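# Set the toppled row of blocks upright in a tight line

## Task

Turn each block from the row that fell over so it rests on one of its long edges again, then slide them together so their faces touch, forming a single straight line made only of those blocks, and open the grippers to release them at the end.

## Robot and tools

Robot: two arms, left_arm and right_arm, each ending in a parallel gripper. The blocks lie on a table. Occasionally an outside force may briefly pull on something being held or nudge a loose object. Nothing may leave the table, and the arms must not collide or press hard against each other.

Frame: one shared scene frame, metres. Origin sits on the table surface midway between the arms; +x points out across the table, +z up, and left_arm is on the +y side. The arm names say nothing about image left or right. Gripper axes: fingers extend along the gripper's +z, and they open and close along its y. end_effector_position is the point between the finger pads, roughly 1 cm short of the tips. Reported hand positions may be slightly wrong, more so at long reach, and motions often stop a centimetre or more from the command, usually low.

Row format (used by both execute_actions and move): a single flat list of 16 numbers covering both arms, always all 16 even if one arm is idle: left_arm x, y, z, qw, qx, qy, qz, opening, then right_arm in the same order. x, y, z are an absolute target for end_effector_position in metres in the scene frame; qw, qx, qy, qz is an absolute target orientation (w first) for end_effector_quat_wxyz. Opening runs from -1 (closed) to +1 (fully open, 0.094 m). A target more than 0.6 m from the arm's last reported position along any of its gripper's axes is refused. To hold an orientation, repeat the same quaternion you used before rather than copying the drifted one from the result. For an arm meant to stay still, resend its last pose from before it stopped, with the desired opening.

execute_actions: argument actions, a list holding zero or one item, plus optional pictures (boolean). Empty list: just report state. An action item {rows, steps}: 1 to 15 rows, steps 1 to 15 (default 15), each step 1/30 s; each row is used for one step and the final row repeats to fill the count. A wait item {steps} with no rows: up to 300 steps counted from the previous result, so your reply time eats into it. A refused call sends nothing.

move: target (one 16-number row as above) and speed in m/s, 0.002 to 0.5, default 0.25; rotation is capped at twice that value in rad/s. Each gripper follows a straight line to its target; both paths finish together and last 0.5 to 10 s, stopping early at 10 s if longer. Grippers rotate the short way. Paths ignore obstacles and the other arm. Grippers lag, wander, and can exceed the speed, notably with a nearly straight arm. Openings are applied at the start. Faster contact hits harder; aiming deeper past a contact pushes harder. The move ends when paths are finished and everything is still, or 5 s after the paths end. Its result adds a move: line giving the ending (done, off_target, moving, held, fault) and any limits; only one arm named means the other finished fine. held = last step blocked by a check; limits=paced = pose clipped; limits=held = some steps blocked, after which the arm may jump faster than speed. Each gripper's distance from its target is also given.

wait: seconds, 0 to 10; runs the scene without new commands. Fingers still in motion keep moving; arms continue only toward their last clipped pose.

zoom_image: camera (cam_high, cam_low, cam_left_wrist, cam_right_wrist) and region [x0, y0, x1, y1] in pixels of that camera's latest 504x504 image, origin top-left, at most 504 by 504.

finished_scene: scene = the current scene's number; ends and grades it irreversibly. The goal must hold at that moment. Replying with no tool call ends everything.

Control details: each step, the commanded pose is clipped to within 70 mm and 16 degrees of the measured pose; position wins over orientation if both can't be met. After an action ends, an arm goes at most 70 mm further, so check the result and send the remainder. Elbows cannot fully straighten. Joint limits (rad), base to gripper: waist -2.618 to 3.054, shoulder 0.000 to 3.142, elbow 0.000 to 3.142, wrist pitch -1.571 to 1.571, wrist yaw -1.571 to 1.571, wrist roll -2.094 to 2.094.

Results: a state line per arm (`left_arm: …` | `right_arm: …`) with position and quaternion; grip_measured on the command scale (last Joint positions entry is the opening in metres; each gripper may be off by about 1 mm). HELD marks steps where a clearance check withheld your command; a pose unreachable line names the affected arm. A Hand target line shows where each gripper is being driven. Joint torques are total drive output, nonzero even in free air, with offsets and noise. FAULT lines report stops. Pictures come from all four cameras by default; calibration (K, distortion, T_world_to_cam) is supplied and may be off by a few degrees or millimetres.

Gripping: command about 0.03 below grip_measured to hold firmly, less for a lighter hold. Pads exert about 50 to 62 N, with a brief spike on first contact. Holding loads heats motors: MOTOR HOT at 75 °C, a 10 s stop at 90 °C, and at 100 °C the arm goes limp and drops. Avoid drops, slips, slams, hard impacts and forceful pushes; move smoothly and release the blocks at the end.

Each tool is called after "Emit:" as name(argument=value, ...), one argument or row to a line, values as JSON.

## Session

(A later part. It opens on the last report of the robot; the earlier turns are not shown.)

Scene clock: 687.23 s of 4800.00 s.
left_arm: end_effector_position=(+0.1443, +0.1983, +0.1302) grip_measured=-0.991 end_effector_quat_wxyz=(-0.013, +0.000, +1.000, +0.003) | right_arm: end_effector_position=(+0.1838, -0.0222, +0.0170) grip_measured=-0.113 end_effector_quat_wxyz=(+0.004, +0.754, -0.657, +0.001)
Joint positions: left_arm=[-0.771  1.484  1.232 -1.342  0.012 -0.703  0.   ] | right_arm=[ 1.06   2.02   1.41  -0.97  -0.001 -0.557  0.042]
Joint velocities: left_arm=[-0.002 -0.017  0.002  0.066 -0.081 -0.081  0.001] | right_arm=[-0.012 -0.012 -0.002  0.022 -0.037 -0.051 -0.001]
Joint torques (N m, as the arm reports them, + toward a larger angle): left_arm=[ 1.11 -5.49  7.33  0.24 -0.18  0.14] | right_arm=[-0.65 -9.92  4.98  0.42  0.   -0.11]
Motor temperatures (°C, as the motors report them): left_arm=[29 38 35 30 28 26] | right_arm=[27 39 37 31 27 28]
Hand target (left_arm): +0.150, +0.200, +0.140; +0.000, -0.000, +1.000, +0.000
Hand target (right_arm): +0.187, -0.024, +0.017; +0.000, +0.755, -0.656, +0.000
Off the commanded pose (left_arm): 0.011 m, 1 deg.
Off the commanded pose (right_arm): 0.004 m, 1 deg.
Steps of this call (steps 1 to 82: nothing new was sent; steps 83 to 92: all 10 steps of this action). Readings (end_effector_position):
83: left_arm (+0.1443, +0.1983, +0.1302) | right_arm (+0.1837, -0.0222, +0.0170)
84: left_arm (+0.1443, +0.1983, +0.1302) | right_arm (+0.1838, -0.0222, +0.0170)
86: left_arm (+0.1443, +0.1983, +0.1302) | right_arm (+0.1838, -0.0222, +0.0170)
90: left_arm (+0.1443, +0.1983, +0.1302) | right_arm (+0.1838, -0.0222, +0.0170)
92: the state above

Emit:
execute_actions(
  actions=[
    {"rows": [[0.15,0.20,0.14,0,0,1,0,-1,0.187,-0.024,0.0165,0,-0.7547,0.6561,0,-0.145]], "steps": 10},
  ],
)

Scene clock: 690.10 s of 4800.00 s.
left_arm: end_effector_position=(+0.1443, +0.1983, +0.1302) grip_measured=-0.991 end_effector_quat_wxyz=(-0.013, +0.000, +1.000, +0.003) | right_arm: end_effector_position=(+0.1838, -0.0222, +0.0170) grip_measured=-0.122 end_effector_quat_wxyz=(+0.004, +0.754, -0.657, +0.001)
Joint positions: left_arm=[-0.771  1.484  1.232 -1.342  0.012 -0.703  0.   ] | right_arm=[ 1.06   2.02   1.41  -0.97  -0.001 -0.557  0.041]
Joint velocities: left_arm=[-0.002 -0.002  0.007 -0.066 -0.022 -0.066 -0.001] | right_arm=[-0.012  0.012 -0.002  0.037 -0.051 -0.007  0.   ]
Joint torques (N m, as the arm reports them, + toward a larger angle): left_arm=[ 1.09 -5.39  7.29  0.24 -0.15  0.15] | right_arm=[-0.67 -9.85  5.07  0.43  0.01 -0.12]
Motor temperatures (°C, as the motors report them): left_arm=[29 38 35 30 28 26] | right_arm=[27 39 37 31 27 28]
Hand target (left_arm): +0.150, +0.200, +0.140; +0.000, -0.000, +1.000, +0.000
Hand target (right_arm): +0.187, -0.024, +0.017; +0.000, +0.755, -0.656, +0.000
Off the commanded pose (left_arm): 0.011 m, 1 deg.
Off the commanded pose (right_arm): 0.004 m, 1 deg.
Steps of this call (steps 1 to 76: nothing new was sent; steps 77 to 86: all 10 steps of this action). Readings (end_effector_position):
77: left_arm (+0.1443, +0.1983, +0.1302) | right_arm (+0.1838, -0.0222, +0.0170)
78: left_arm (+0.1443, +0.1983, +0.1302) | right_arm (+0.1838, -0.0222, +0.0170)
80: left_arm (+0.1443, +0.1983, +0.1302) | right_arm (+0.1838, -0.0222, +0.0170)
84: left_arm (+0.1443, +0.1983, +0.1302) | right_arm (+0.1838, -0.0222, +0.0170)
86: the state above
camera_calibration (this result's frames):
cam_left_wrist: T_world_to_cam=[[-0.334393, -0.942426, -0.00376102, 0.246068], [-0.736507, 0.258834, 0.62495, 0.00599422], [-0.587996, 0.211749, -0.780655, 0.256158], [0, 0, 0, 1]] pos_world=[0.237318, 0.176108, 0.197151]
cam_right_wrist: T_world_to_cam=[[0.999534, 0.0208894, 0.022265, -0.183115], [0.0104817, -0.919747, 0.392371, 0.0152196], [0.0286746, -0.391955, -0.919537, 0.119516], [0, 0, 0, 1]] pos_world=[0.179443, 0.064668, 0.108004]

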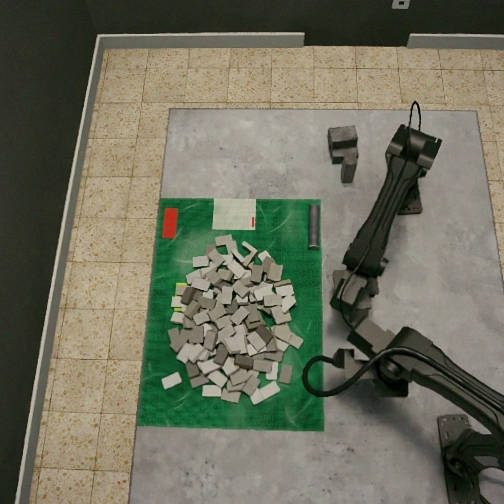

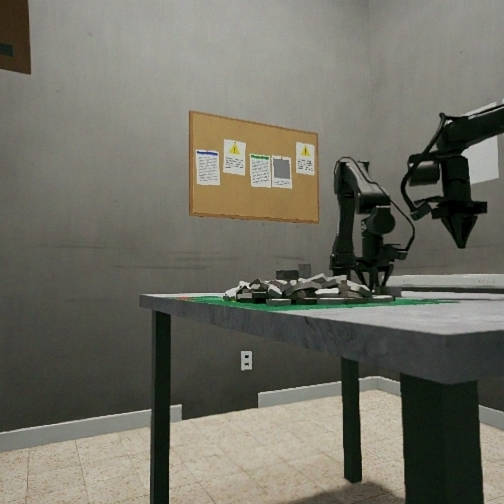

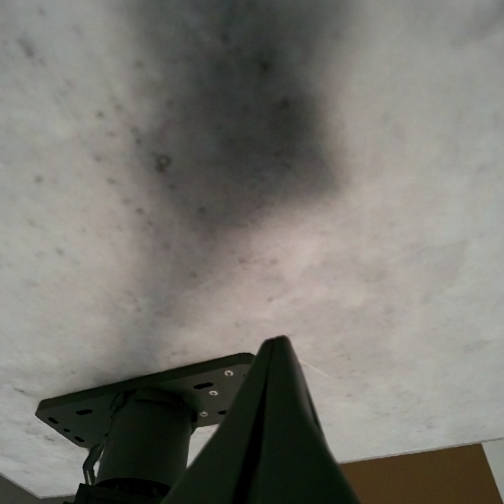

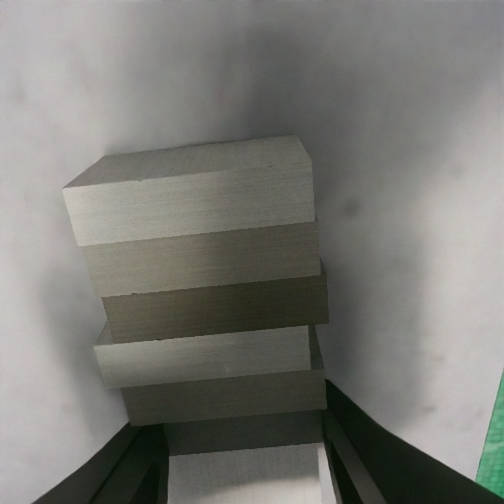

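Emit:
move(
  target=[0.15,0.20,0.14,0,0,1,0,-1,0.186,-0.023,0.04,0,-0.7547,0.6561,0,-0.155],
  speed=0.03,
)

Scene clock: 694.23 s of 4800.00 s.
left_arm: end_effector_position=(+0.1443, +0.1983, +0.1302) grip_measured=-0.991 end_effector_quat_wxyz=(-0.013, +0.000, +1.000, +0.003) | right_arm: end_effector_position=(+0.1800, -0.0306, +0.0172) grip_measured=-0.122 end_effector_quat_wxyz=(+0.022, +0.754, -0.657, +0.006)
Joint positions: left_arm=[-0.771  1.484  1.232 -1.342  0.012 -0.703  0.   ] | right_arm=[ 1.06   2.02   1.41  -1.007 -0.001 -0.557  0.041]
Joint velocities: left_arm=[-0.022 -0.007 -0.022 -0.066  0.007  0.022 -0.001] | right_arm=[-0.007 -0.002  0.007 -0.095 -0.051 -0.022  0.   ]
Joint torques (N m, as the arm reports them, + toward a larger angle): left_arm=[ 1.08 -5.4   7.29  0.25 -0.17  0.14] | right_arm=[ -0.28 -12.1    9.3   -0.09   0.02  -0.08]
Motor temperatures (°C, as the motors report them): left_arm=[29 38 35 30 28 26] | right_arm=[27 39 37 31 27 28]
Hand target (left_arm): +0.150, +0.200, +0.140; +0.000, -0.000, +1.000, +0.000
Hand target (right_arm): +0.186, -0.024, +0.040; -0.000, +0.755, -0.656, +0.000
Off the commanded pose (left_arm): 0.011 m, 1 deg.
Off the commanded pose (right_arm): 0.025 m, 3 deg.
After step 90, 0.10 s passed at rest.
move: off_target (left_arm, right_arm)
camera_calibration (this result's frames):
cam_left_wrist: T_world_to_cam=[[-0.334393, -0.942426, -0.00376102, 0.246068], [-0.736507, 0.258834, 0.62495, 0.00599422], [-0.587996, 0.211749, -0.780655, 0.256158], [0, 0, 0, 1]] pos_world=[0.237318, 0.176108, 0.197151]
cam_right_wrist: T_world_to_cam=[[0.99975, 0.0213754, 0.00649079, -0.178957], [0.0166238, -0.905966, 0.423024, 0.0062207], [0.0149227, -0.42281, -0.906095, 0.117869], [0, 0, 0, 1]] pos_world=[0.17705, 0.059297, 0.10533]

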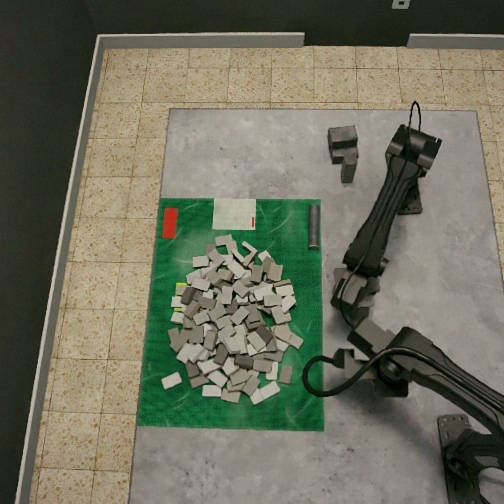

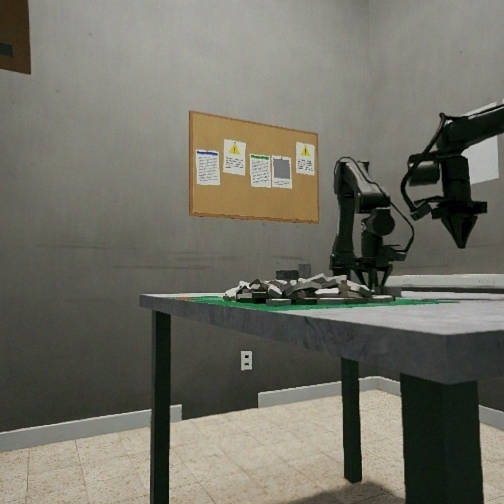

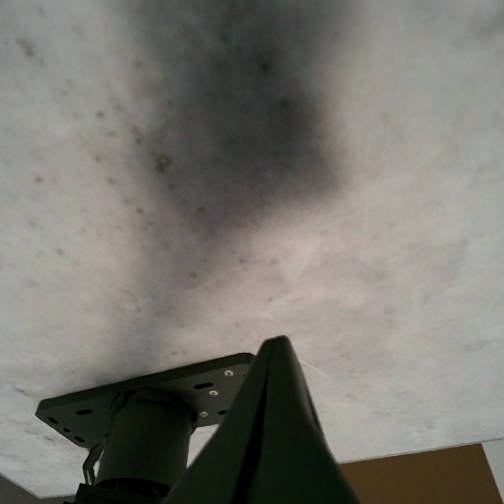

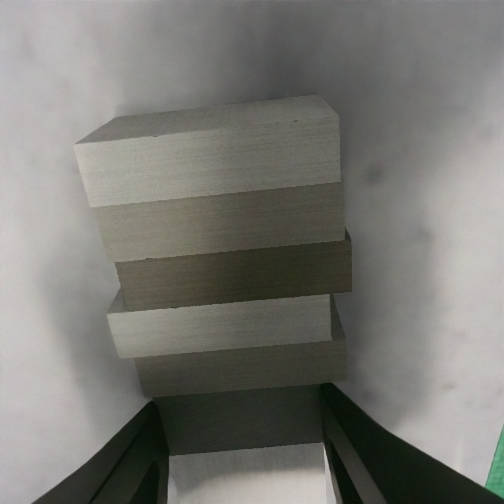

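Emit:
execute_actions(
  actions=[
    {"rows": [[0.15,0.20,0.14,0,0,1,0,-1,0.186,-0.024,0.042,0,-0.7547,0.6561,0,-0.155],[0.15,0.20,0.14,0,0,1,0,-1,0.186,-0.024,0.044,0,-0.7547,0.6561,0,-0.155],[0.15,0.20,0.14,0,0,1,0,-1,0.186,-0.024,0.046,0,-0.7547,0.6561,0,-0.155],[0.15,0.20,0.14,0,0,1,0,-1,0.186,-0.024,0.048,0,-0.7547,0.6561,0,-0.155],[0.15,0.20,0.14,0,0,1,0,-1,0.186,-0.024,0.050,0,-0.7547,0.6561,0,-0.155]], "steps": 12},
  ],
)

Scene clock: 698.33 s of 4800.00 s.
left_arm: end_effector_position=(+0.1443, +0.1983, +0.1302) grip_measured=-0.991 end_effector_quat_wxyz=(-0.013, +0.000, +1.000, +0.003) | right_arm: end_effector_position=(+0.1800, -0.0306, +0.0302) grip_measured=-0.122 end_effector_quat_wxyz=(+0.021, +0.754, -0.657, +0.006)
Joint positions: left_arm=[-0.771  1.484  1.232 -1.342  0.012 -0.703  0.   ] | right_arm=[ 1.06   2.001  1.438 -1.052 -0.001 -0.557  0.041]
Joint velocities: left_arm=[ 0.007 -0.002 -0.012 -0.037 -0.051  0.022 -0.001] | right_arm=[ 0.002 -0.017 -0.017  0.007 -0.007 -0.007 -0.001]
Joint torques (N m, as the arm reports them, + toward a larger angle): left_arm=[ 1.1  -5.46  7.27  0.24 -0.18  0.14] | right_arm=[ -0.45 -11.71   8.84   0.02   0.    -0.08]
Motor temperatures (°C, as the motors report them): left_arm=[29 38 35 30 28 26] | right_arm=[27 40 37 31 27 28]
Hand target (left_arm): +0.150, +0.200, +0.140; +0.000, -0.000, +1.000, +0.000
Hand target (right_arm): +0.186, -0.024, +0.050; -0.000, +0.754, -0.656, +0.000
Off the commanded pose (left_arm): 0.011 m, 1 deg.
Off the commanded pose (right_arm): 0.022 m, 3 deg.
Steps of this call (steps 1 to 90: nothing new was sent; then 0.70 s passed at rest; steps 91 to 102: all 12 steps of this action). Readings (end_effector_position):
91: left_arm (+0.1443, +0.1983, +0.1302) | right_arm (+0.1799, -0.0308, +0.0175)
92: left_arm (+0.1443, +0.1983, +0.1302) | right_arm (+0.1797, -0.0312, +0.0180)
94: left_arm (+0.1443, +0.1983, +0.1302) | right_arm (+0.1791, -0.0327, +0.0199)
98: left_arm (+0.1443, +0.1983, +0.1302) | right_arm (+0.1796, -0.0314, +0.0270)
102: the state above
camera_calibration (this result's frames):
cam_left_wrist: T_world_to_cam=[[-0.334393, -0.942426, -0.00376102, 0.246068], [-0.736507, 0.258834, 0.62495, 0.00599422], [-0.587996, 0.211749, -0.780655, 0.256158], [0, 0, 0, 1]] pos_world=[0.237318, 0.176108, 0.197151]
cam_right_wrist: T_world_to_cam=[[0.999746, 0.0213659, 0.0071416, -0.179042], [0.0163614, -0.906555, 0.421771, 0.000757592], [0.0154858, -0.421547, -0.906674, 0.129578], [0, 0, 0, 1]] pos_world=[0.176977, 0.0591352, 0.118444]

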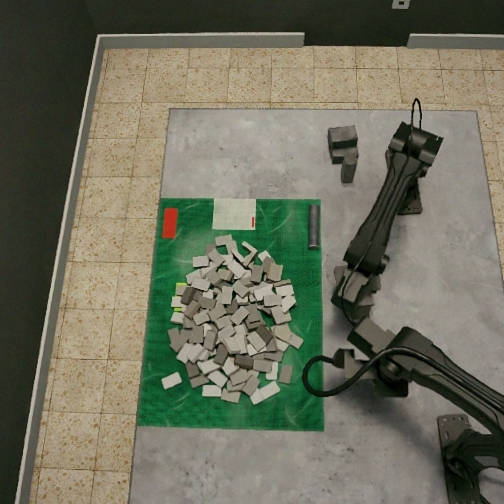

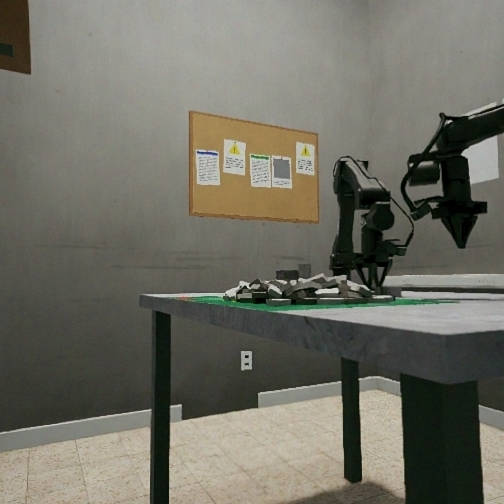

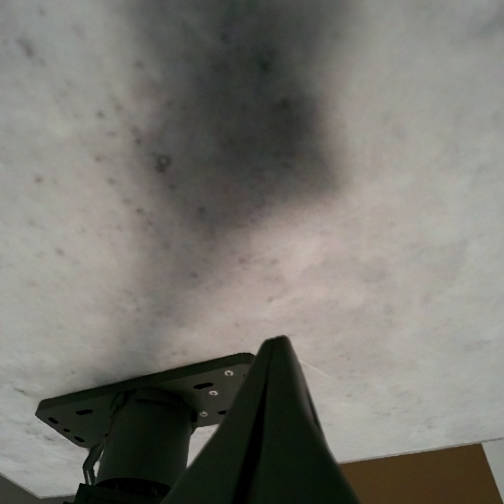

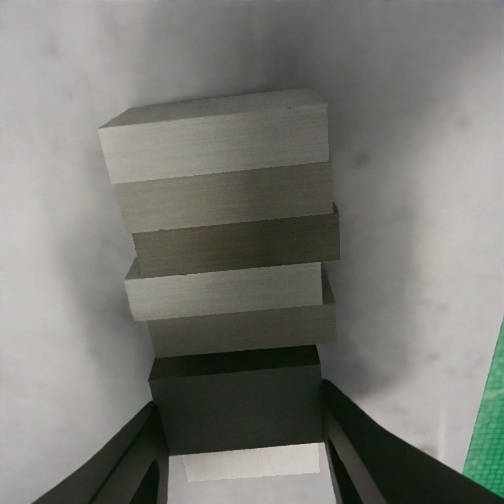

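Emit:
move(
  target=[0.15,0.20,0.14,0,0,1,0,-1,0.184,-0.032,0.07,0,-0.7547,0.6561,0,-0.155],
  speed=0.05,
)

Emit:
move(
  target=[0.15,0.20,0.14,0,0,1,0,-1,0.184,-0.035,0.07,0.3763,-0.6183,0.5375,0.4329,-0.155],
  speed=0.2,
)

Scene clock: 713.17 s of 4800.00 s.
left_arm: end_effector_position=(+0.1443, +0.1983, +0.1302) grip_measured=-0.991 end_effector_quat_wxyz=(-0.013, +0.000, +1.000, +0.003) | right_arm: end_effector_position=(+0.1762, -0.0391, +0.0496) grip_measured=-0.122 end_effector_quat_wxyz=(+0.026, +0.754, -0.656, +0.008)
Joint positions: left_arm=[-0.771  1.484  1.232 -1.342  0.012 -0.703  0.   ] | right_arm=[ 1.06   1.955  1.452 -1.122 -0.001 -0.557  0.041]
Joint velocities: left_arm=[ 0.007 -0.002 -0.017 -0.007 -0.022  0.022  0.   ] | right_arm=[ 0.002 -0.002  0.017 -0.081 -0.022 -0.007 -0.001]
Joint torques (N m, as the arm reports them, + toward a larger angle): left_arm=[ 1.08 -5.43  7.32  0.25 -0.18  0.12] | right_arm=[ -0.77 -11.57   9.18   0.03   0.04  -0.13]
Motor temperatures (°C, as the motors report them): left_arm=[29 38 35 30 28 26] | right_arm=[27 42 38 31 27 28]
Hand target (left_arm): +0.150, +0.200, +0.140; +0.000, -0.000, +1.000, +0.000
Hand target (right_arm): +0.184, -0.033, +0.070; -0.000, +0.754, -0.656, +0.000
Off the commanded pose (left_arm): 0.011 m, 1 deg.
Off the commanded pose (right_arm): 0.023 m, 3 deg.
After step 90, 10.67 s passed at rest.
move: off_target (left_arm, right_arm)
camera_calibration (this result's frames):
cam_left_wrist: T_world_to_cam=[[-0.334393, -0.942426, -0.00376102, 0.246068], [-0.736507, 0.258834, 0.62495, 0.00599422], [-0.587996, 0.211749, -0.780655, 0.256158], [0, 0, 0, 1]] pos_world=[0.237318, 0.176108, 0.197151]
cam_right_wrist: T_world_to_cam=[[0.999767, 0.0214124, 0.0027484, -0.175005], [0.0181476, -0.902547, 0.430208, -0.0156169], [0.0116924, -0.430058, -0.902726, 0.143771], [0, 0, 0, 1]] pos_world=[0.173567, 0.0514821, 0.136985]

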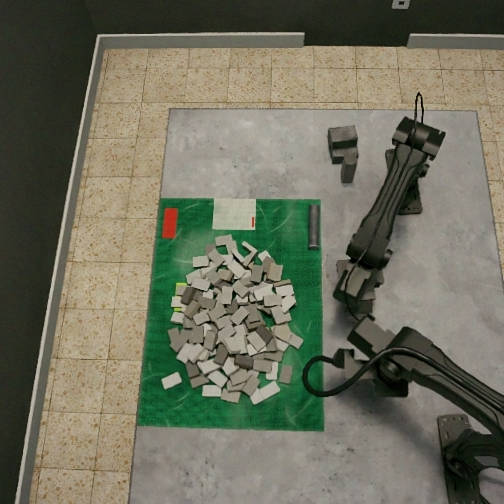

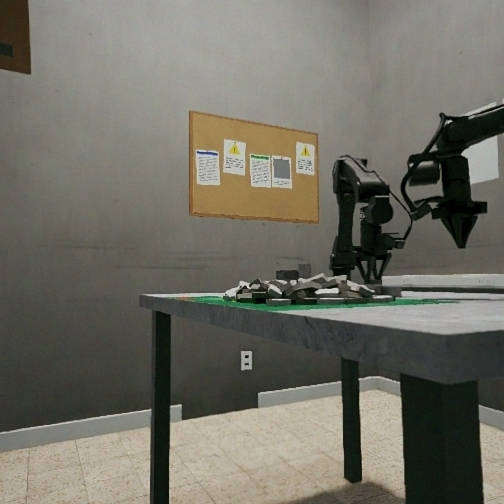

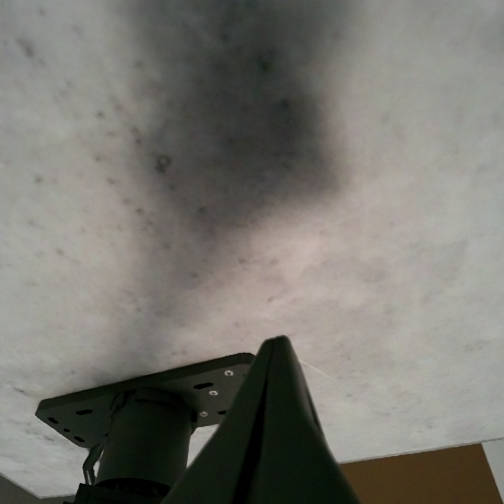

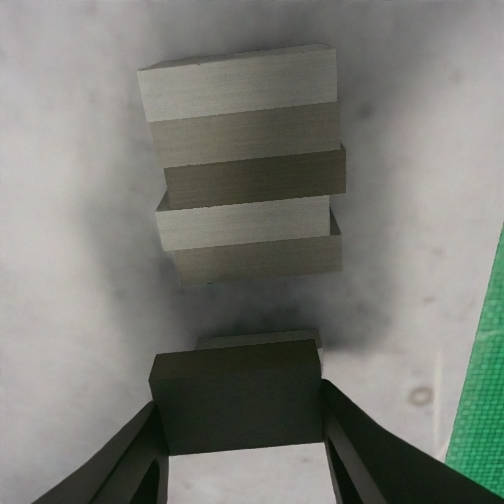

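Scene clock: 717.07 s of 4800.00 s.
left_arm: end_effector_position=(+0.1443, +0.1983, +0.1302) grip_measured=-0.991 end_effector_quat_wxyz=(-0.013, +0.000, +1.000, +0.003) | right_arm: end_effector_position=(+0.1864, -0.0338, +0.0707) grip_measured=-0.122 end_effector_quat_wxyz=(-0.379, +0.617, -0.547, -0.420)
Joint positions: left_arm=[-0.771  1.484  1.232 -1.342  0.012 -0.703  0.   ] | right_arm=[ 0.657  1.62   0.402  0.642 -0.849 -0.462  0.041]
Joint velocities: left_arm=[ 0.012  0.002 -0.012 -0.081 -0.022 -0.022 -0.   ] | right_arm=[-0.002  0.012 -0.007 -0.007 -0.022  0.037 -0.001]
Joint torques (N m, as the arm reports them, + toward a larger angle): left_arm=[ 1.03 -5.46  7.26  0.23 -0.16  0.15] | right_arm=[-0.52 -4.45  4.15  1.81 -0.39  0.08]
Motor temperatures (°C, as the motors report them): left_arm=[29 38 35 30 28 26] | right_arm=[27 41 38 31 27 28]
Hand target (left_arm): +0.150, +0.200, +0.140; +0.000, -0.000, +1.000, +0.000
Hand target (right_arm): +0.184, -0.035, +0.071; -0.379, +0.614, -0.543, -0.429
Off the commanded pose (left_arm): 0.011 m, 1 deg.
Off the commanded pose (right_arm): 0.003 m, 2 deg.
move: off_target (left_arm)
camera_calibration (this result's frames):
cam_left_wrist: T_world_to_cam=[[-0.334393, -0.942426, -0.00376102, 0.246068], [-0.736507, 0.258834, 0.62495, 0.00599422], [-0.587996, 0.211749, -0.780655, 0.256158], [0, 0, 0, 1]] pos_world=[0.237318, 0.176108, 0.197151]
cam_right_wrist: T_world_to_cam=[[0.994626, 0.0484906, -0.0914726, -0.176782], [-0.0318792, -0.697158, -0.716209, 0.0772082], [-0.0985002, 0.715276, -0.691866, 0.209302], [0, 0, 0, 1]] pos_world=[0.19891, -0.0873099, 0.183935]

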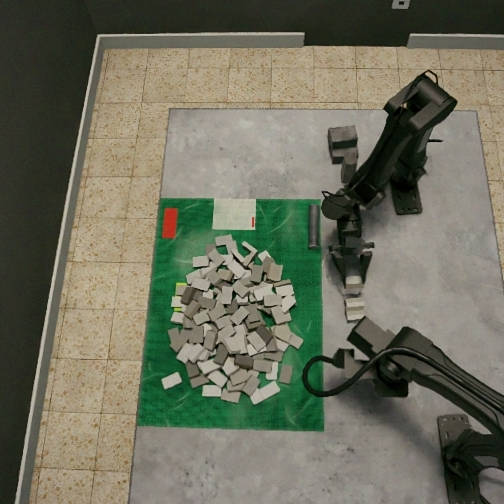

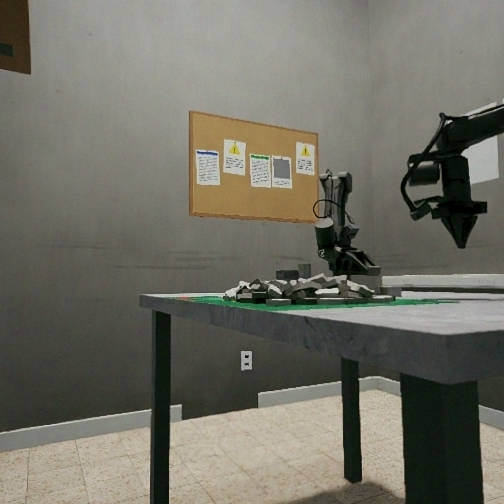

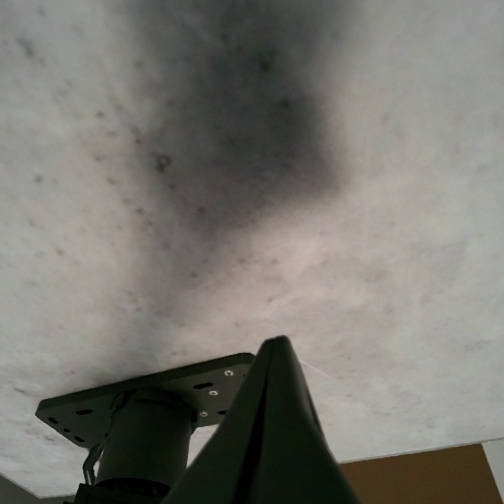

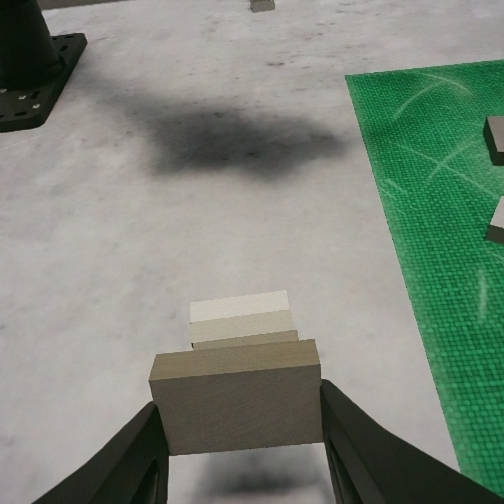

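Emit:
move(
  target=[0.15,0.20,0.14,0,0,1,0,-1,0.184,-0.033,0.036,0.3763,-0.6183,0.5375,0.4329,-0.155],
  speed=0.05,
)

Scene clock: 724.33 s of 4800.00 s.
left_arm: end_effector_position=(+0.1443, +0.1983, +0.1302) grip_measured=-0.991 end_effector_quat_wxyz=(-0.013, +0.000, +1.000, +0.003) | right_arm: end_effector_position=(+0.1876, -0.0305, +0.0358) grip_measured=-0.122 end_effector_quat_wxyz=(-0.375, +0.618, -0.545, -0.426)
Joint positions: left_arm=[-0.771  1.484  1.232 -1.342  0.012 -0.703  0.   ] | right_arm=[ 0.657  1.835  0.388  0.868 -0.863 -0.459  0.041]
Joint velocities: left_arm=[ 0.002 -0.012 -0.022  0.037 -0.066  0.11  -0.001] | right_arm=[-0.002 -0.017 -0.007 -0.007  0.007 -0.022 -0.001]
Joint torques (N m, as the arm reports them, + toward a larger angle): left_arm=[ 1.09 -5.47  7.32  0.24 -0.16  0.15] | right_arm=[-0.33 -5.01  2.81  1.84 -0.41 -0.03]
Motor temperatures (°C, as the motors report them): left_arm=[29 38 35 30 28 26] | right_arm=[27 39 37 33 27 28]
Hand target (left_arm): +0.150, +0.200, +0.140; +0.000, -0.000, +1.000, +0.000
Hand target (right_arm): +0.184, -0.033, +0.035; -0.376, +0.619, -0.538, -0.433
Off the commanded pose (left_arm): 0.011 m, 1 deg.
Off the commanded pose (right_arm): 0.004 m, 1 deg.
After step 90, 2.93 s passed at rest.
move: off_target (left_arm)
camera_calibration (this result's frames):
cam_left_wrist: T_world_to_cam=[[-0.334393, -0.942426, -0.00376102, 0.246068], [-0.736507, 0.258834, 0.62495, 0.00599422], [-0.587996, 0.211749, -0.780655, 0.256158], [0, 0, 0, 1]] pos_world=[0.237318, 0.176108, 0.197151]
cam_right_wrist: T_world_to_cam=[[0.993146, 0.0589447, -0.100927, -0.180414], [-0.0316914, -0.695358, -0.717965, 0.0546709], [-0.1125, 0.716243, -0.688724, 0.185532], [0, 0, 0, 1]] pos_world=[0.201783, -0.0842356, 0.148824]

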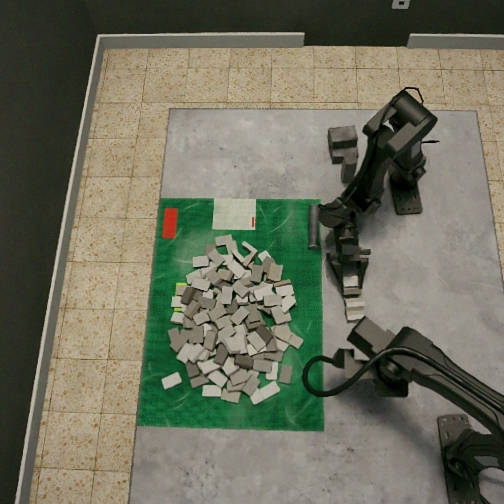

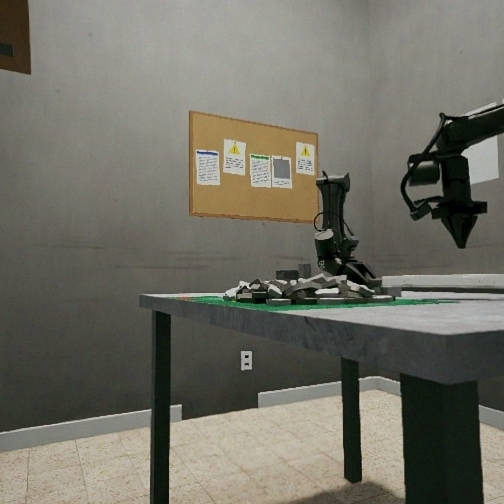

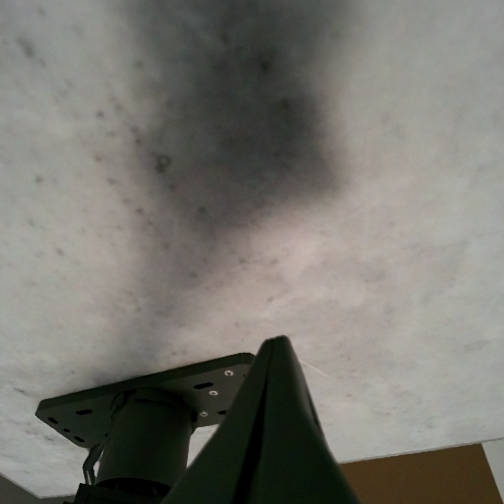

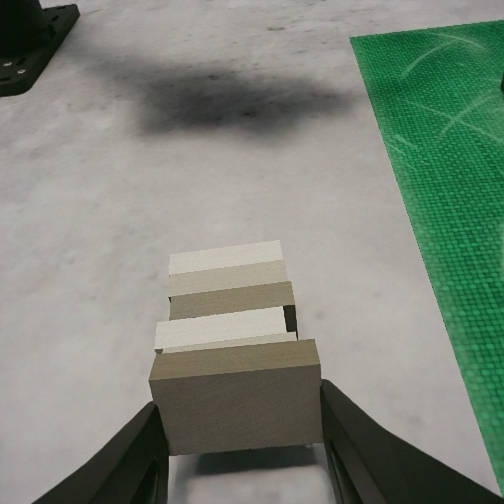

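Emit:
move(
  target=[0.15,0.20,0.14,0,0,1,0,-1,0.185,-0.031,0.024,0.3763,-0.6183,0.5375,0.4329,-0.155],
  speed=0.02,
)

Scene clock: 731.27 s of 4800.00 s.
left_arm: end_effector_position=(+0.1443, +0.1983, +0.1302) grip_measured=-0.991 end_effector_quat_wxyz=(-0.013, +0.000, +1.000, +0.003) | right_arm: end_effector_position=(+0.1881, -0.0302, +0.0225) grip_measured=-0.122 end_effector_quat_wxyz=(-0.373, +0.617, -0.546, -0.426)
Joint positions: left_arm=[-0.771  1.484  1.232 -1.342  0.012 -0.703  0.   ] | right_arm=[ 0.657  1.914  0.388  0.941 -0.861 -0.459  0.041]
Joint velocities: left_arm=[ 0.002  0.002  0.002 -0.125  0.022 -0.081 -0.001] | right_arm=[-0.017  0.007 -0.002  0.022  0.007  0.007 -0.001]
Joint torques (N m, as the arm reports them, + toward a larger angle): left_arm=[ 0.99 -5.47  7.27  0.23 -0.17  0.15] | right_arm=[-0.02 -5.45  2.9   1.83 -0.41 -0.03]
Motor temperatures (°C, as the motors report them): left_arm=[29 38 36 30 28 26] | right_arm=[27 38 36 34 27 28]
Hand target (left_arm): +0.150, +0.200, +0.140; +0.000, -0.000, +1.000, +0.000
Hand target (right_arm): +0.185, -0.031, +0.024; -0.376, +0.619, -0.538, -0.433
Off the commanded pose (left_arm): 0.011 m, 1 deg.
Off the commanded pose (right_arm): 0.004 m, 1 deg.
After step 90, 2.97 s passed at rest.
move: off_target (left_arm)
camera_calibration (this result's frames):
cam_left_wrist: T_world_to_cam=[[-0.334393, -0.942426, -0.00376102, 0.246068], [-0.736507, 0.258834, 0.62495, 0.00599422], [-0.587996, 0.211749, -0.780655, 0.256158], [0, 0, 0, 1]] pos_world=[0.237318, 0.176108, 0.197151]
cam_right_wrist: T_world_to_cam=[[0.992873, 0.0576013, -0.104333, -0.182249], [-0.0346544, -0.698075, -0.715186, 0.045726], [-0.114028, 0.713704, -0.691103, 0.176402], [0, 0, 0, 1]] pos_world=[0.20265, -0.0834807, 0.1356]

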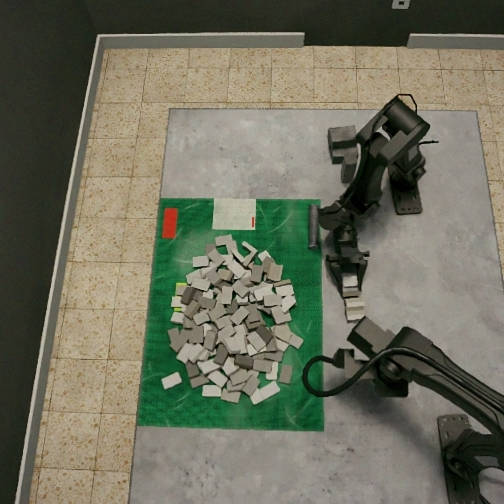

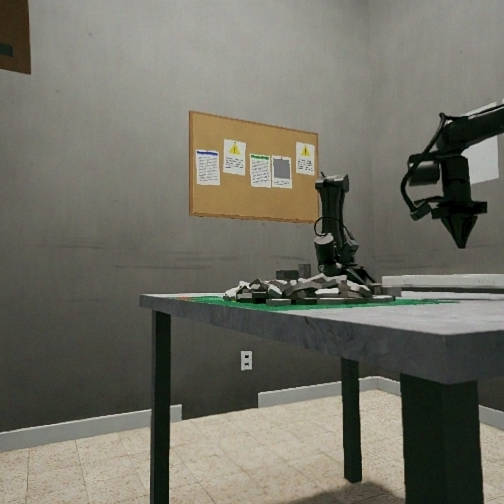

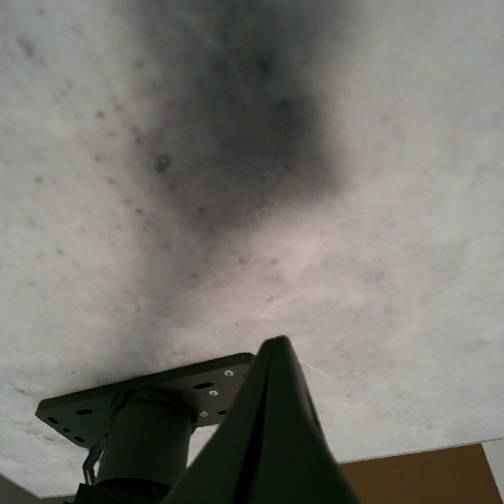

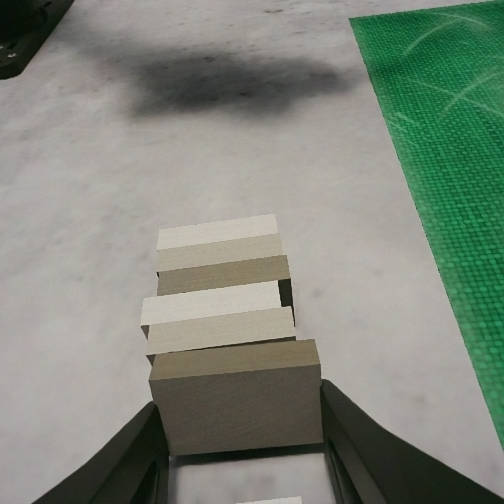

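Emit:
execute_actions(
  actions=[
    {"rows": [[0.15,0.20,0.14,0,0,1,0,-1,0.184,-0.031,0.024,0.3763,-0.6183,0.5375,0.4329,-0.155],[0.15,0.20,0.14,0,0,1,0,-1,0.183,-0.031,0.024,0.3763,-0.6183,0.5375,0.4329,-0.155],[0.15,0.20,0.14,0,0,1,0,-1,0.182,-0.031,0.024,0.3763,-0.6183,0.5375,0.4329,-0.155],[0.15,0.20,0.14,0,0,1,0,-1,0.181,-0.031,0.024,0.3763,-0.6183,0.5375,0.4329,-0.155],[0.15,0.20,0.14,0,0,1,0,-1,0.180,-0.031,0.024,0.3763,-0.6183,0.5375,0.4329,-0.155],[0.15,0.20,0.14,0,0,1,0,-1,0.179,-0.031,0.024,0.3763,-0.6183,0.5375,0.4329,-0.155]], "steps": 12},
  ],
  pictures=false,
)

Scene clock: 738.43 s of 4800.00 s.
left_arm: end_effector_position=(+0.1443, +0.1983, +0.1302) grip_measured=-0.991 end_effector_quat_wxyz=(-0.013, +0.000, +1.000, +0.003) | right_arm: end_effector_position=(+0.1851, -0.0306, +0.0234) grip_measured=-0.122 end_effector_quat_wxyz=(-0.376, +0.618, -0.543, -0.427)
Joint positions: left_arm=[-0.771  1.484  1.232 -1.342  0.012 -0.703  0.   ] | right_arm=[ 0.663  1.914  0.375  0.967 -0.86  -0.456  0.041]
Joint velocities: left_arm=[ 0.007 -0.017 -0.002 -0.007 -0.037  0.007  0.001] | right_arm=[ 0.002 -0.012 -0.017  0.022  0.037  0.022 -0.   ]
Joint torques (N m, as the arm reports them, + toward a larger angle): left_arm=[ 1.05 -5.4   7.25  0.25 -0.18  0.14] | right_arm=[ 0.69 -5.68  2.37  1.85 -0.27  0.09]
Motor temperatures (°C, as the motors report them): left_arm=[29 38 36 30 28 26] | right_arm=[27 37 36 34 27 28]
Hand target (left_arm): +0.150, +0.200, +0.140; +0.000, -0.000, +1.000, +0.000
Hand target (right_arm): +0.179, -0.031, +0.024; -0.376, +0.618, -0.538, -0.433
Off the commanded pose (left_arm): 0.011 m, 1 deg.
Off the commanded pose (right_arm): 0.006 m, 1 deg.
Steps of this call (steps 1 to 90: nothing new was sent; then 3.77 s passed at rest; steps 91 to 102: all 12 steps of this action). Readings (end_effector_position):
91: left_arm (+0.1443, +0.1983, +0.1302) | right_arm (+0.1885, -0.0299, +0.0232)
92: left_arm (+0.1443, +0.1983, +0.1302) | right_arm (+0.1885, -0.0298, +0.0233)
94: left_arm (+0.1443, +0.1983, +0.1302) | right_arm (+0.1888, -0.0295, +0.0239)
98: left_arm (+0.1443, +0.1983, +0.1302) | right_arm (+0.1877, -0.0294, +0.0247)
102: the state above

Emit:
execute_actions(
  actions=[
    {"rows": [[0.15,0.20,0.14,0,0,1,0,-1,0.181,-0.031,0.0235,0.3763,-0.6183,0.5375,0.4329,-0.155],[0.15,0.20,0.14,0,0,1,0,-1,0.181,-0.031,0.023,0.3763,-0.6183,0.5375,0.4329,-0.155],[0.15,0.20,0.14,0,0,1,0,-1,0.181,-0.031,0.0225,0.3763,-0.6183,0.5375,0.4329,-0.155],[0.15,0.20,0.14,0,0,1,0,-1,0.181,-0.031,0.022,0.3763,-0.6183,0.5375,0.4329,-0.155],[0.15,0.20,0.14,0,0,1,0,-1,0.181,-0.031,0.0215,0.3763,-0.6183,0.5375,0.4329,-0.155],[0.15,0.20,0.14,0,0,1,0,-1,0.181,-0.031,0.021,0.3763,-0.6183,0.5375,0.4329,-0.155],[0.15,0.20,0.14,0,0,1,0,-1,0.181,-0.031,0.0205,0.3763,-0.6183,0.5375,0.4329,-0.155],[0.15,0.20,0.14,0,0,1,0,-1,0.181,-0.031,0.020,0.3763,-0.6183,0.5375,0.4329,-0.155]], "steps": 12},
  ],
)

Scene clock: 744.90 s of 4800.00 s.
left_arm: end_effector_position=(+0.1443, +0.1983, +0.1302) grip_measured=-0.991 end_effector_quat_wxyz=(-0.013, +0.000, +1.000, +0.003) | right_arm: end_effector_position=(+0.1855, -0.0297, +0.0227) grip_measured=-0.122 end_effector_quat_wxyz=(-0.380, +0.618, -0.539, -0.428)
Joint positions: left_arm=[-0.771  1.484  1.232 -1.342  0.012 -0.703  0.   ] | right_arm=[ 0.663  1.931  0.375  0.996 -0.863 -0.454  0.041]
Joint velocities: left_arm=[ 0.017 -0.017  0.002  0.022 -0.037  0.11   0.   ] | right_arm=[-0.012  0.027  0.002  0.066 -0.007 -0.066 -0.001]
Joint torques (N m, as the arm reports them, + toward a larger angle): left_arm=[ 1.09 -5.4   7.31  0.23 -0.18  0.15] | right_arm=[ 0.3  -5.19  2.83  1.68 -0.28  0.02]
Motor temperatures (°C, as the motors report them): left_arm=[29 38 36 29 28 26] | right_arm=[27 37 36 35 27 28]
Hand target (left_arm): +0.150, +0.200, +0.140; +0.000, -0.000, +1.000, +0.000
Hand target (right_arm): +0.181, -0.031, +0.020; -0.376, +0.618, -0.537, -0.433
Off the commanded pose (left_arm): 0.011 m, 1 deg.
Off the commanded pose (right_arm): 0.005 m, 1 deg.
Steps of this call (steps 1 to 90: nothing new was sent; then 3.07 s passed at rest; steps 91 to 102: all 12 steps of this action). Readings (end_effector_position):
91: left_arm (+0.1443, +0.1983, +0.1302) | right_arm (+0.1855, -0.0302, +0.0243)
92: left_arm (+0.1443, +0.1983, +0.1302) | right_arm (+0.1855, -0.0302, +0.0243)
94: left_arm (+0.1443, +0.1983, +0.1302) | right_arm (+0.1855, -0.0302, +0.0243)
98: left_arm (+0.1443, +0.1983, +0.1302) | right_arm (+0.1852, -0.0302, +0.0223)
102: the state above
camera_calibration (this result's frames):
cam_left_wrist: T_world_to_cam=[[-0.334393, -0.942426, -0.00376102, 0.246068], [-0.736507, 0.258834, 0.62495, 0.00599422], [-0.587996, 0.211749, -0.780655, 0.256158], [0, 0, 0, 1]] pos_world=[0.237318, 0.176108, 0.197151]
cam_right_wrist: T_world_to_cam=[[0.993681, 0.0644936, -0.0918618, -0.179846], [-0.0226555, -0.68634, -0.726927, 0.0444703], [-0.109931, 0.724415, -0.680542, 0.175233], [0, 0, 0, 1]] pos_world=[0.198981, -0.084821, 0.135059]

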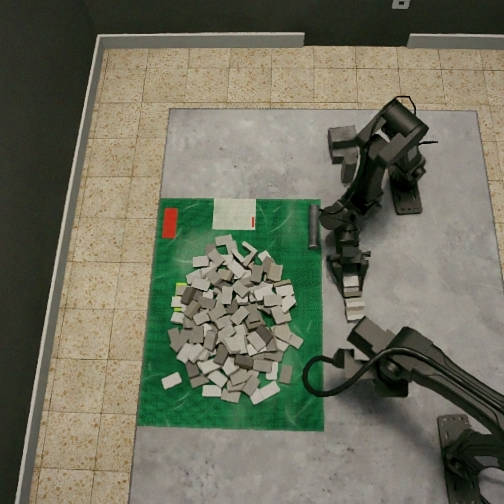

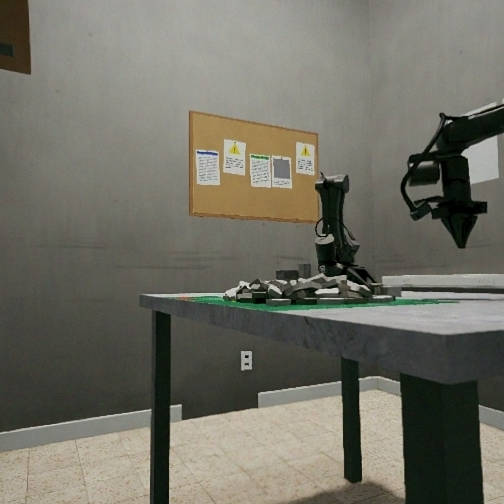

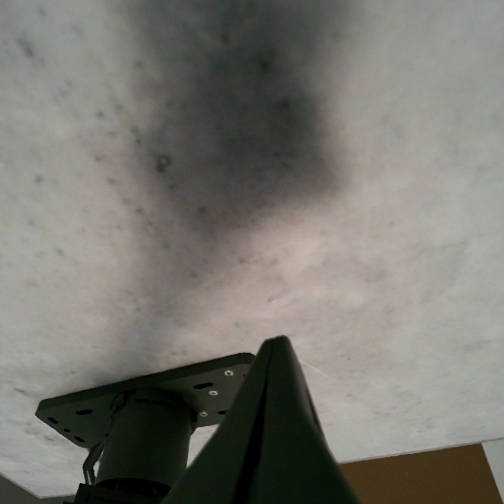

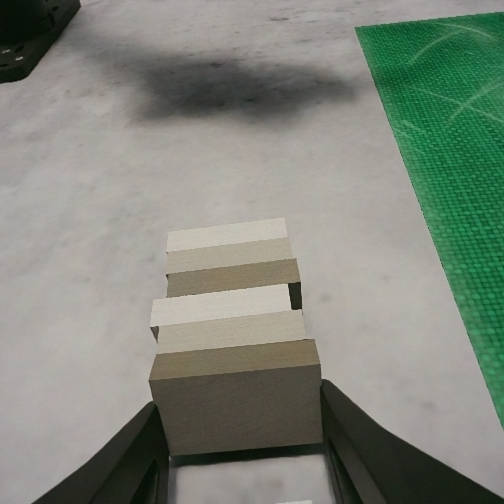

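Emit:
execute_actions(
  actions=[
    {"rows": [[0.15,0.20,0.14,0,0,1,0,-1,0.181,-0.031,0.0215,0.3763,-0.6183,0.5375,0.4329,-0.12],[0.15,0.20,0.14,0,0,1,0,-1,0.181,-0.031,0.0215,0.3763,-0.6183,0.5375,0.4329,-0.10],[0.15,0.20,0.14,0,0,1,0,-1,0.181,-0.031,0.0215,0.3763,-0.6183,0.5375,0.4329,-0.08],[0.15,0.20,0.14,0,0,1,0,-1,0.181,-0.031,0.0215,0.3763,-0.6183,0.5375,0.4329,-0.05],[0.15,0.20,0.14,0,0,1,0,-1,0.181,-0.031,0.0215,0.3763,-0.6183,0.5375,0.4329,0.0],[0.15,0.20,0.14,0,0,1,0,-1,0.181,-0.031,0.0215,0.3763,-0.6183,0.5375,0.4329,0.1],[0.15,0.20,0.14,0,0,1,0,-1,0.181,-0.031,0.0215,0.3763,-0.6183,0.5375,0.4329,0.2],[0.15,0.20,0.14,0,0,1,0,-1,0.181,-0.031,0.0215,0.3763,-0.6183,0.5375,0.4329,0.3]], "steps": 15},
  ],
)

Scene clock: 750.13 s of 4800.00 s.
left_arm: end_effector_position=(+0.1443, +0.1983, +0.1302) grip_measured=-0.991 end_effector_quat_wxyz=(-0.013, +0.000, +1.000, +0.003) | right_arm: end_effector_position=(+0.1856, -0.0296, +0.0228) grip_measured=+0.298 end_effector_quat_wxyz=(-0.381, +0.618, -0.538, -0.428)
Joint positions: left_arm=[-0.771  1.484  1.232 -1.342  0.012 -0.703  0.   ] | right_arm=[ 0.663  1.933  0.375  1.    -0.864 -0.454  0.061]
Joint velocities: left_arm=[-0.012 -0.022  0.012 -0.022 -0.037  0.007  0.001] | right_arm=[-0.012 -0.002 -0.022 -0.051  0.007 -0.066 -0.   ]
Joint torques (N m, as the arm reports them, + toward a larger angle): left_arm=[ 1.08 -5.48  7.35  0.23 -0.14  0.15] | right_arm=[ 0.33 -5.83  2.65  1.65 -0.28  0.03]
Motor temperatures (°C, as the motors report them): left_arm=[29 37 36 29 28 26] | right_arm=[27 37 36 35 27 28]
Hand target (left_arm): +0.150, +0.200, +0.140; +0.000, -0.000, +1.000, +0.000
Hand target (right_arm): +0.181, -0.031, +0.021; -0.376, +0.618, -0.537, -0.433
Off the commanded pose (left_arm): 0.011 m, 1 deg.
Off the commanded pose (right_arm): 0.005 m, 1 deg.
Steps of this call (steps 1 to 90: nothing new was sent; then 1.73 s passed at rest; steps 91 to 105: all 15 steps of this action). Readings (end_effector_position):
91: left_arm (+0.1443, +0.1983, +0.1302) | right_arm (+0.1856, -0.0296, +0.0228)
92: left_arm (+0.1443, +0.1983, +0.1302) | right_arm (+0.1856, -0.0296, +0.0228)
94: left_arm (+0.1443, +0.1983, +0.1302) | right_arm (+0.1856, -0.0296, +0.0228)
98: left_arm (+0.1443, +0.1983, +0.1302) | right_arm (+0.1856, -0.0296, +0.0228)
105: the state above
camera_calibration (this result's frames):
cam_left_wrist: T_world_to_cam=[[-0.334393, -0.942426, -0.00376102, 0.246068], [-0.736507, 0.258834, 0.62495, 0.00599422], [-0.587996, 0.211749, -0.780655, 0.256158], [0, 0, 0, 1]] pos_world=[0.237318, 0.176108, 0.197151]
cam_right_wrist: T_world_to_cam=[[0.993799, 0.0649711, -0.0902311, -0.179993], [-0.0213211, -0.6851, -0.728137, 0.0445078], [-0.109125, 0.725546, -0.679467, 0.17509], [0, 0, 0, 1]] pos_world=[0.198933, -0.0848493, 0.135135]

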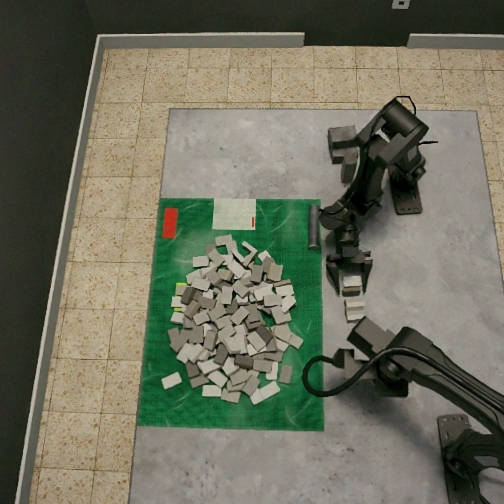

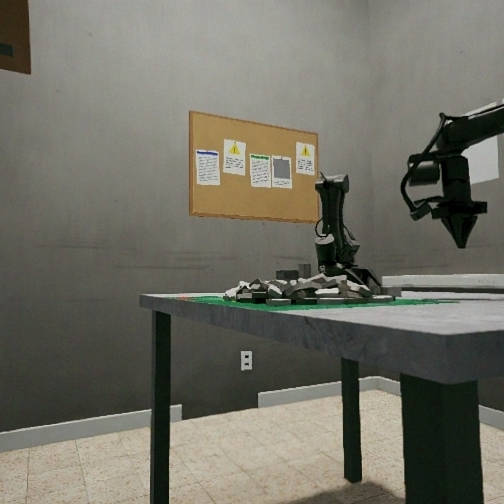

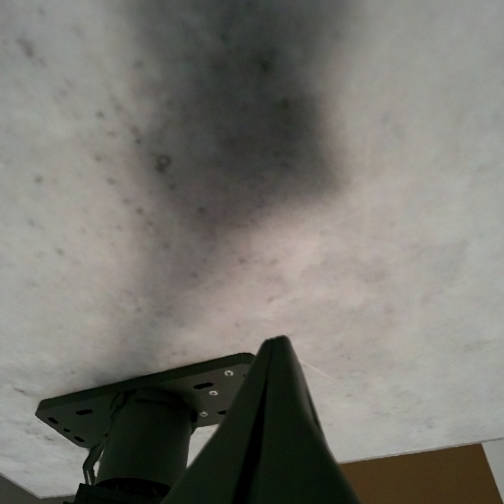

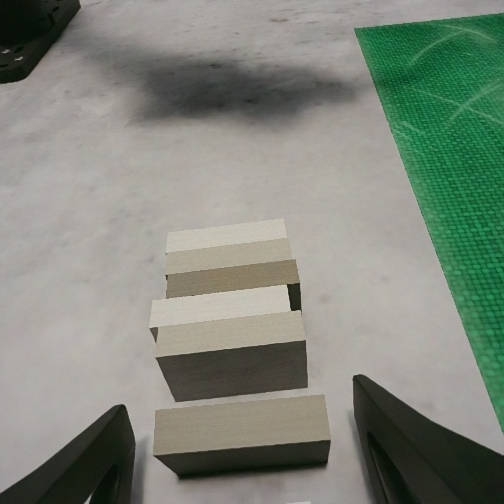

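Emit:
execute_actions(
  actions=[],
)

Scene clock: 761.17 s of 4800.00 s.
left_arm: end_effector_position=(+0.1443, +0.1983, +0.1302) grip_measured=-0.991 end_effector_quat_wxyz=(-0.013, +0.000, +1.000, +0.003) | right_arm: end_effector_position=(+0.1856, -0.0296, +0.0228) grip_measured=+0.298 end_effector_quat_wxyz=(-0.381, +0.618, -0.538, -0.428)
Joint positions: left_arm=[-0.771  1.484  1.232 -1.342  0.012 -0.703  0.   ] | right_arm=[ 0.663  1.933  0.375  1.    -0.864 -0.454  0.061]
Joint velocities: left_arm=[-0.017 -0.007 -0.022  0.037 -0.007  0.066  0.   ] | right_arm=[ 0.007 -0.022 -0.002  0.022 -0.066  0.051  0.   ]
Joint torques (N m, as the arm reports them, + toward a larger angle): left_arm=[ 0.98 -5.43  7.3   0.24 -0.17  0.14] | right_arm=[ 0.34 -5.87  2.79  1.63 -0.27  0.04]
Motor temperatures (°C, as the motors report them): left_arm=[29 37 36 29 28 26] | right_arm=[27 37 35 35 27 28]
Hand target (left_arm): +0.150, +0.200, +0.140; +0.000, -0.000, +1.000, +0.000
Hand target (right_arm): +0.181, -0.031, +0.021; -0.376, +0.618, -0.537, -0.433
Off the commanded pose (left_arm): 0.011 m, 1 deg.
Off the commanded pose (right_arm): 0.005 m, 1 deg.
Steps of this call (steps 1 to 90: nothing new was sent; then 8.03 s passed at rest). Readings (end_effector_position):
1: left_arm (+0.1443, +0.1983, +0.1302) | right_arm (+0.1856, -0.0296, +0.0228)
2: left_arm (+0.1443, +0.1983, +0.1302) | right_arm (+0.1856, -0.0296, +0.0228)
4: left_arm (+0.1443, +0.1983, +0.1302) | right_arm (+0.1856, -0.0296, +0.0228)
8: left_arm (+0.1443, +0.1983, +0.1302) | right_arm (+0.1856, -0.0296, +0.0228)
90: the state above
camera_calibration (this result's frames):
cam_left_wrist: T_world_to_cam=[[-0.334393, -0.942426, -0.00376102, 0.246068], [-0.736507, 0.258834, 0.62495, 0.00599422], [-0.587996, 0.211749, -0.780655, 0.256158], [0, 0, 0, 1]] pos_world=[0.237318, 0.176108, 0.197151]
cam_right_wrist: T_world_to_cam=[[0.993799, 0.0649711, -0.0902311, -0.179993], [-0.0213211, -0.6851, -0.728137, 0.0445078], [-0.109125, 0.725546, -0.679467, 0.17509], [0, 0, 0, 1]] pos_world=[0.198933, -0.0848493, 0.135135]

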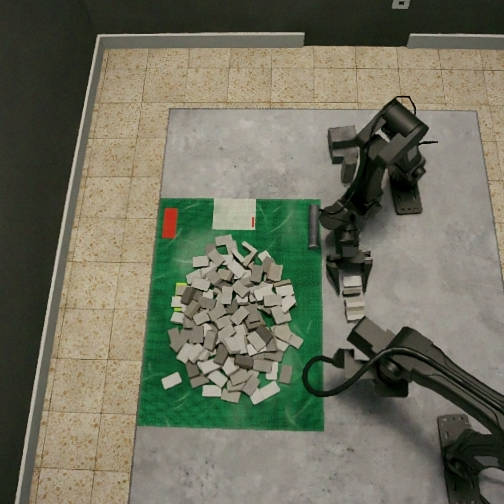

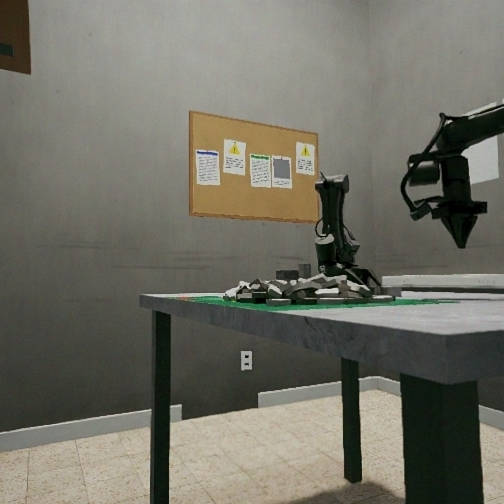

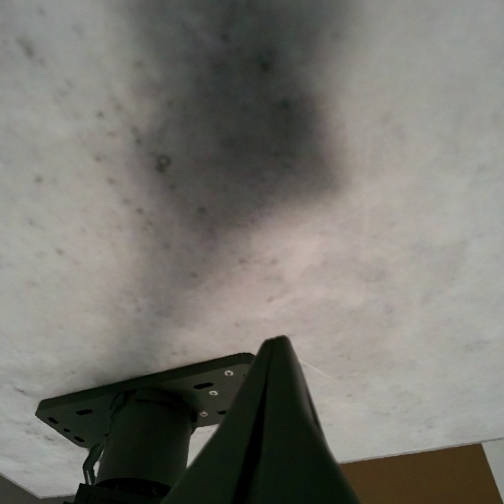

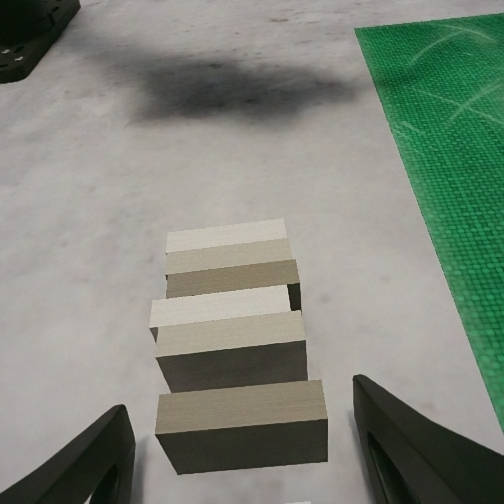

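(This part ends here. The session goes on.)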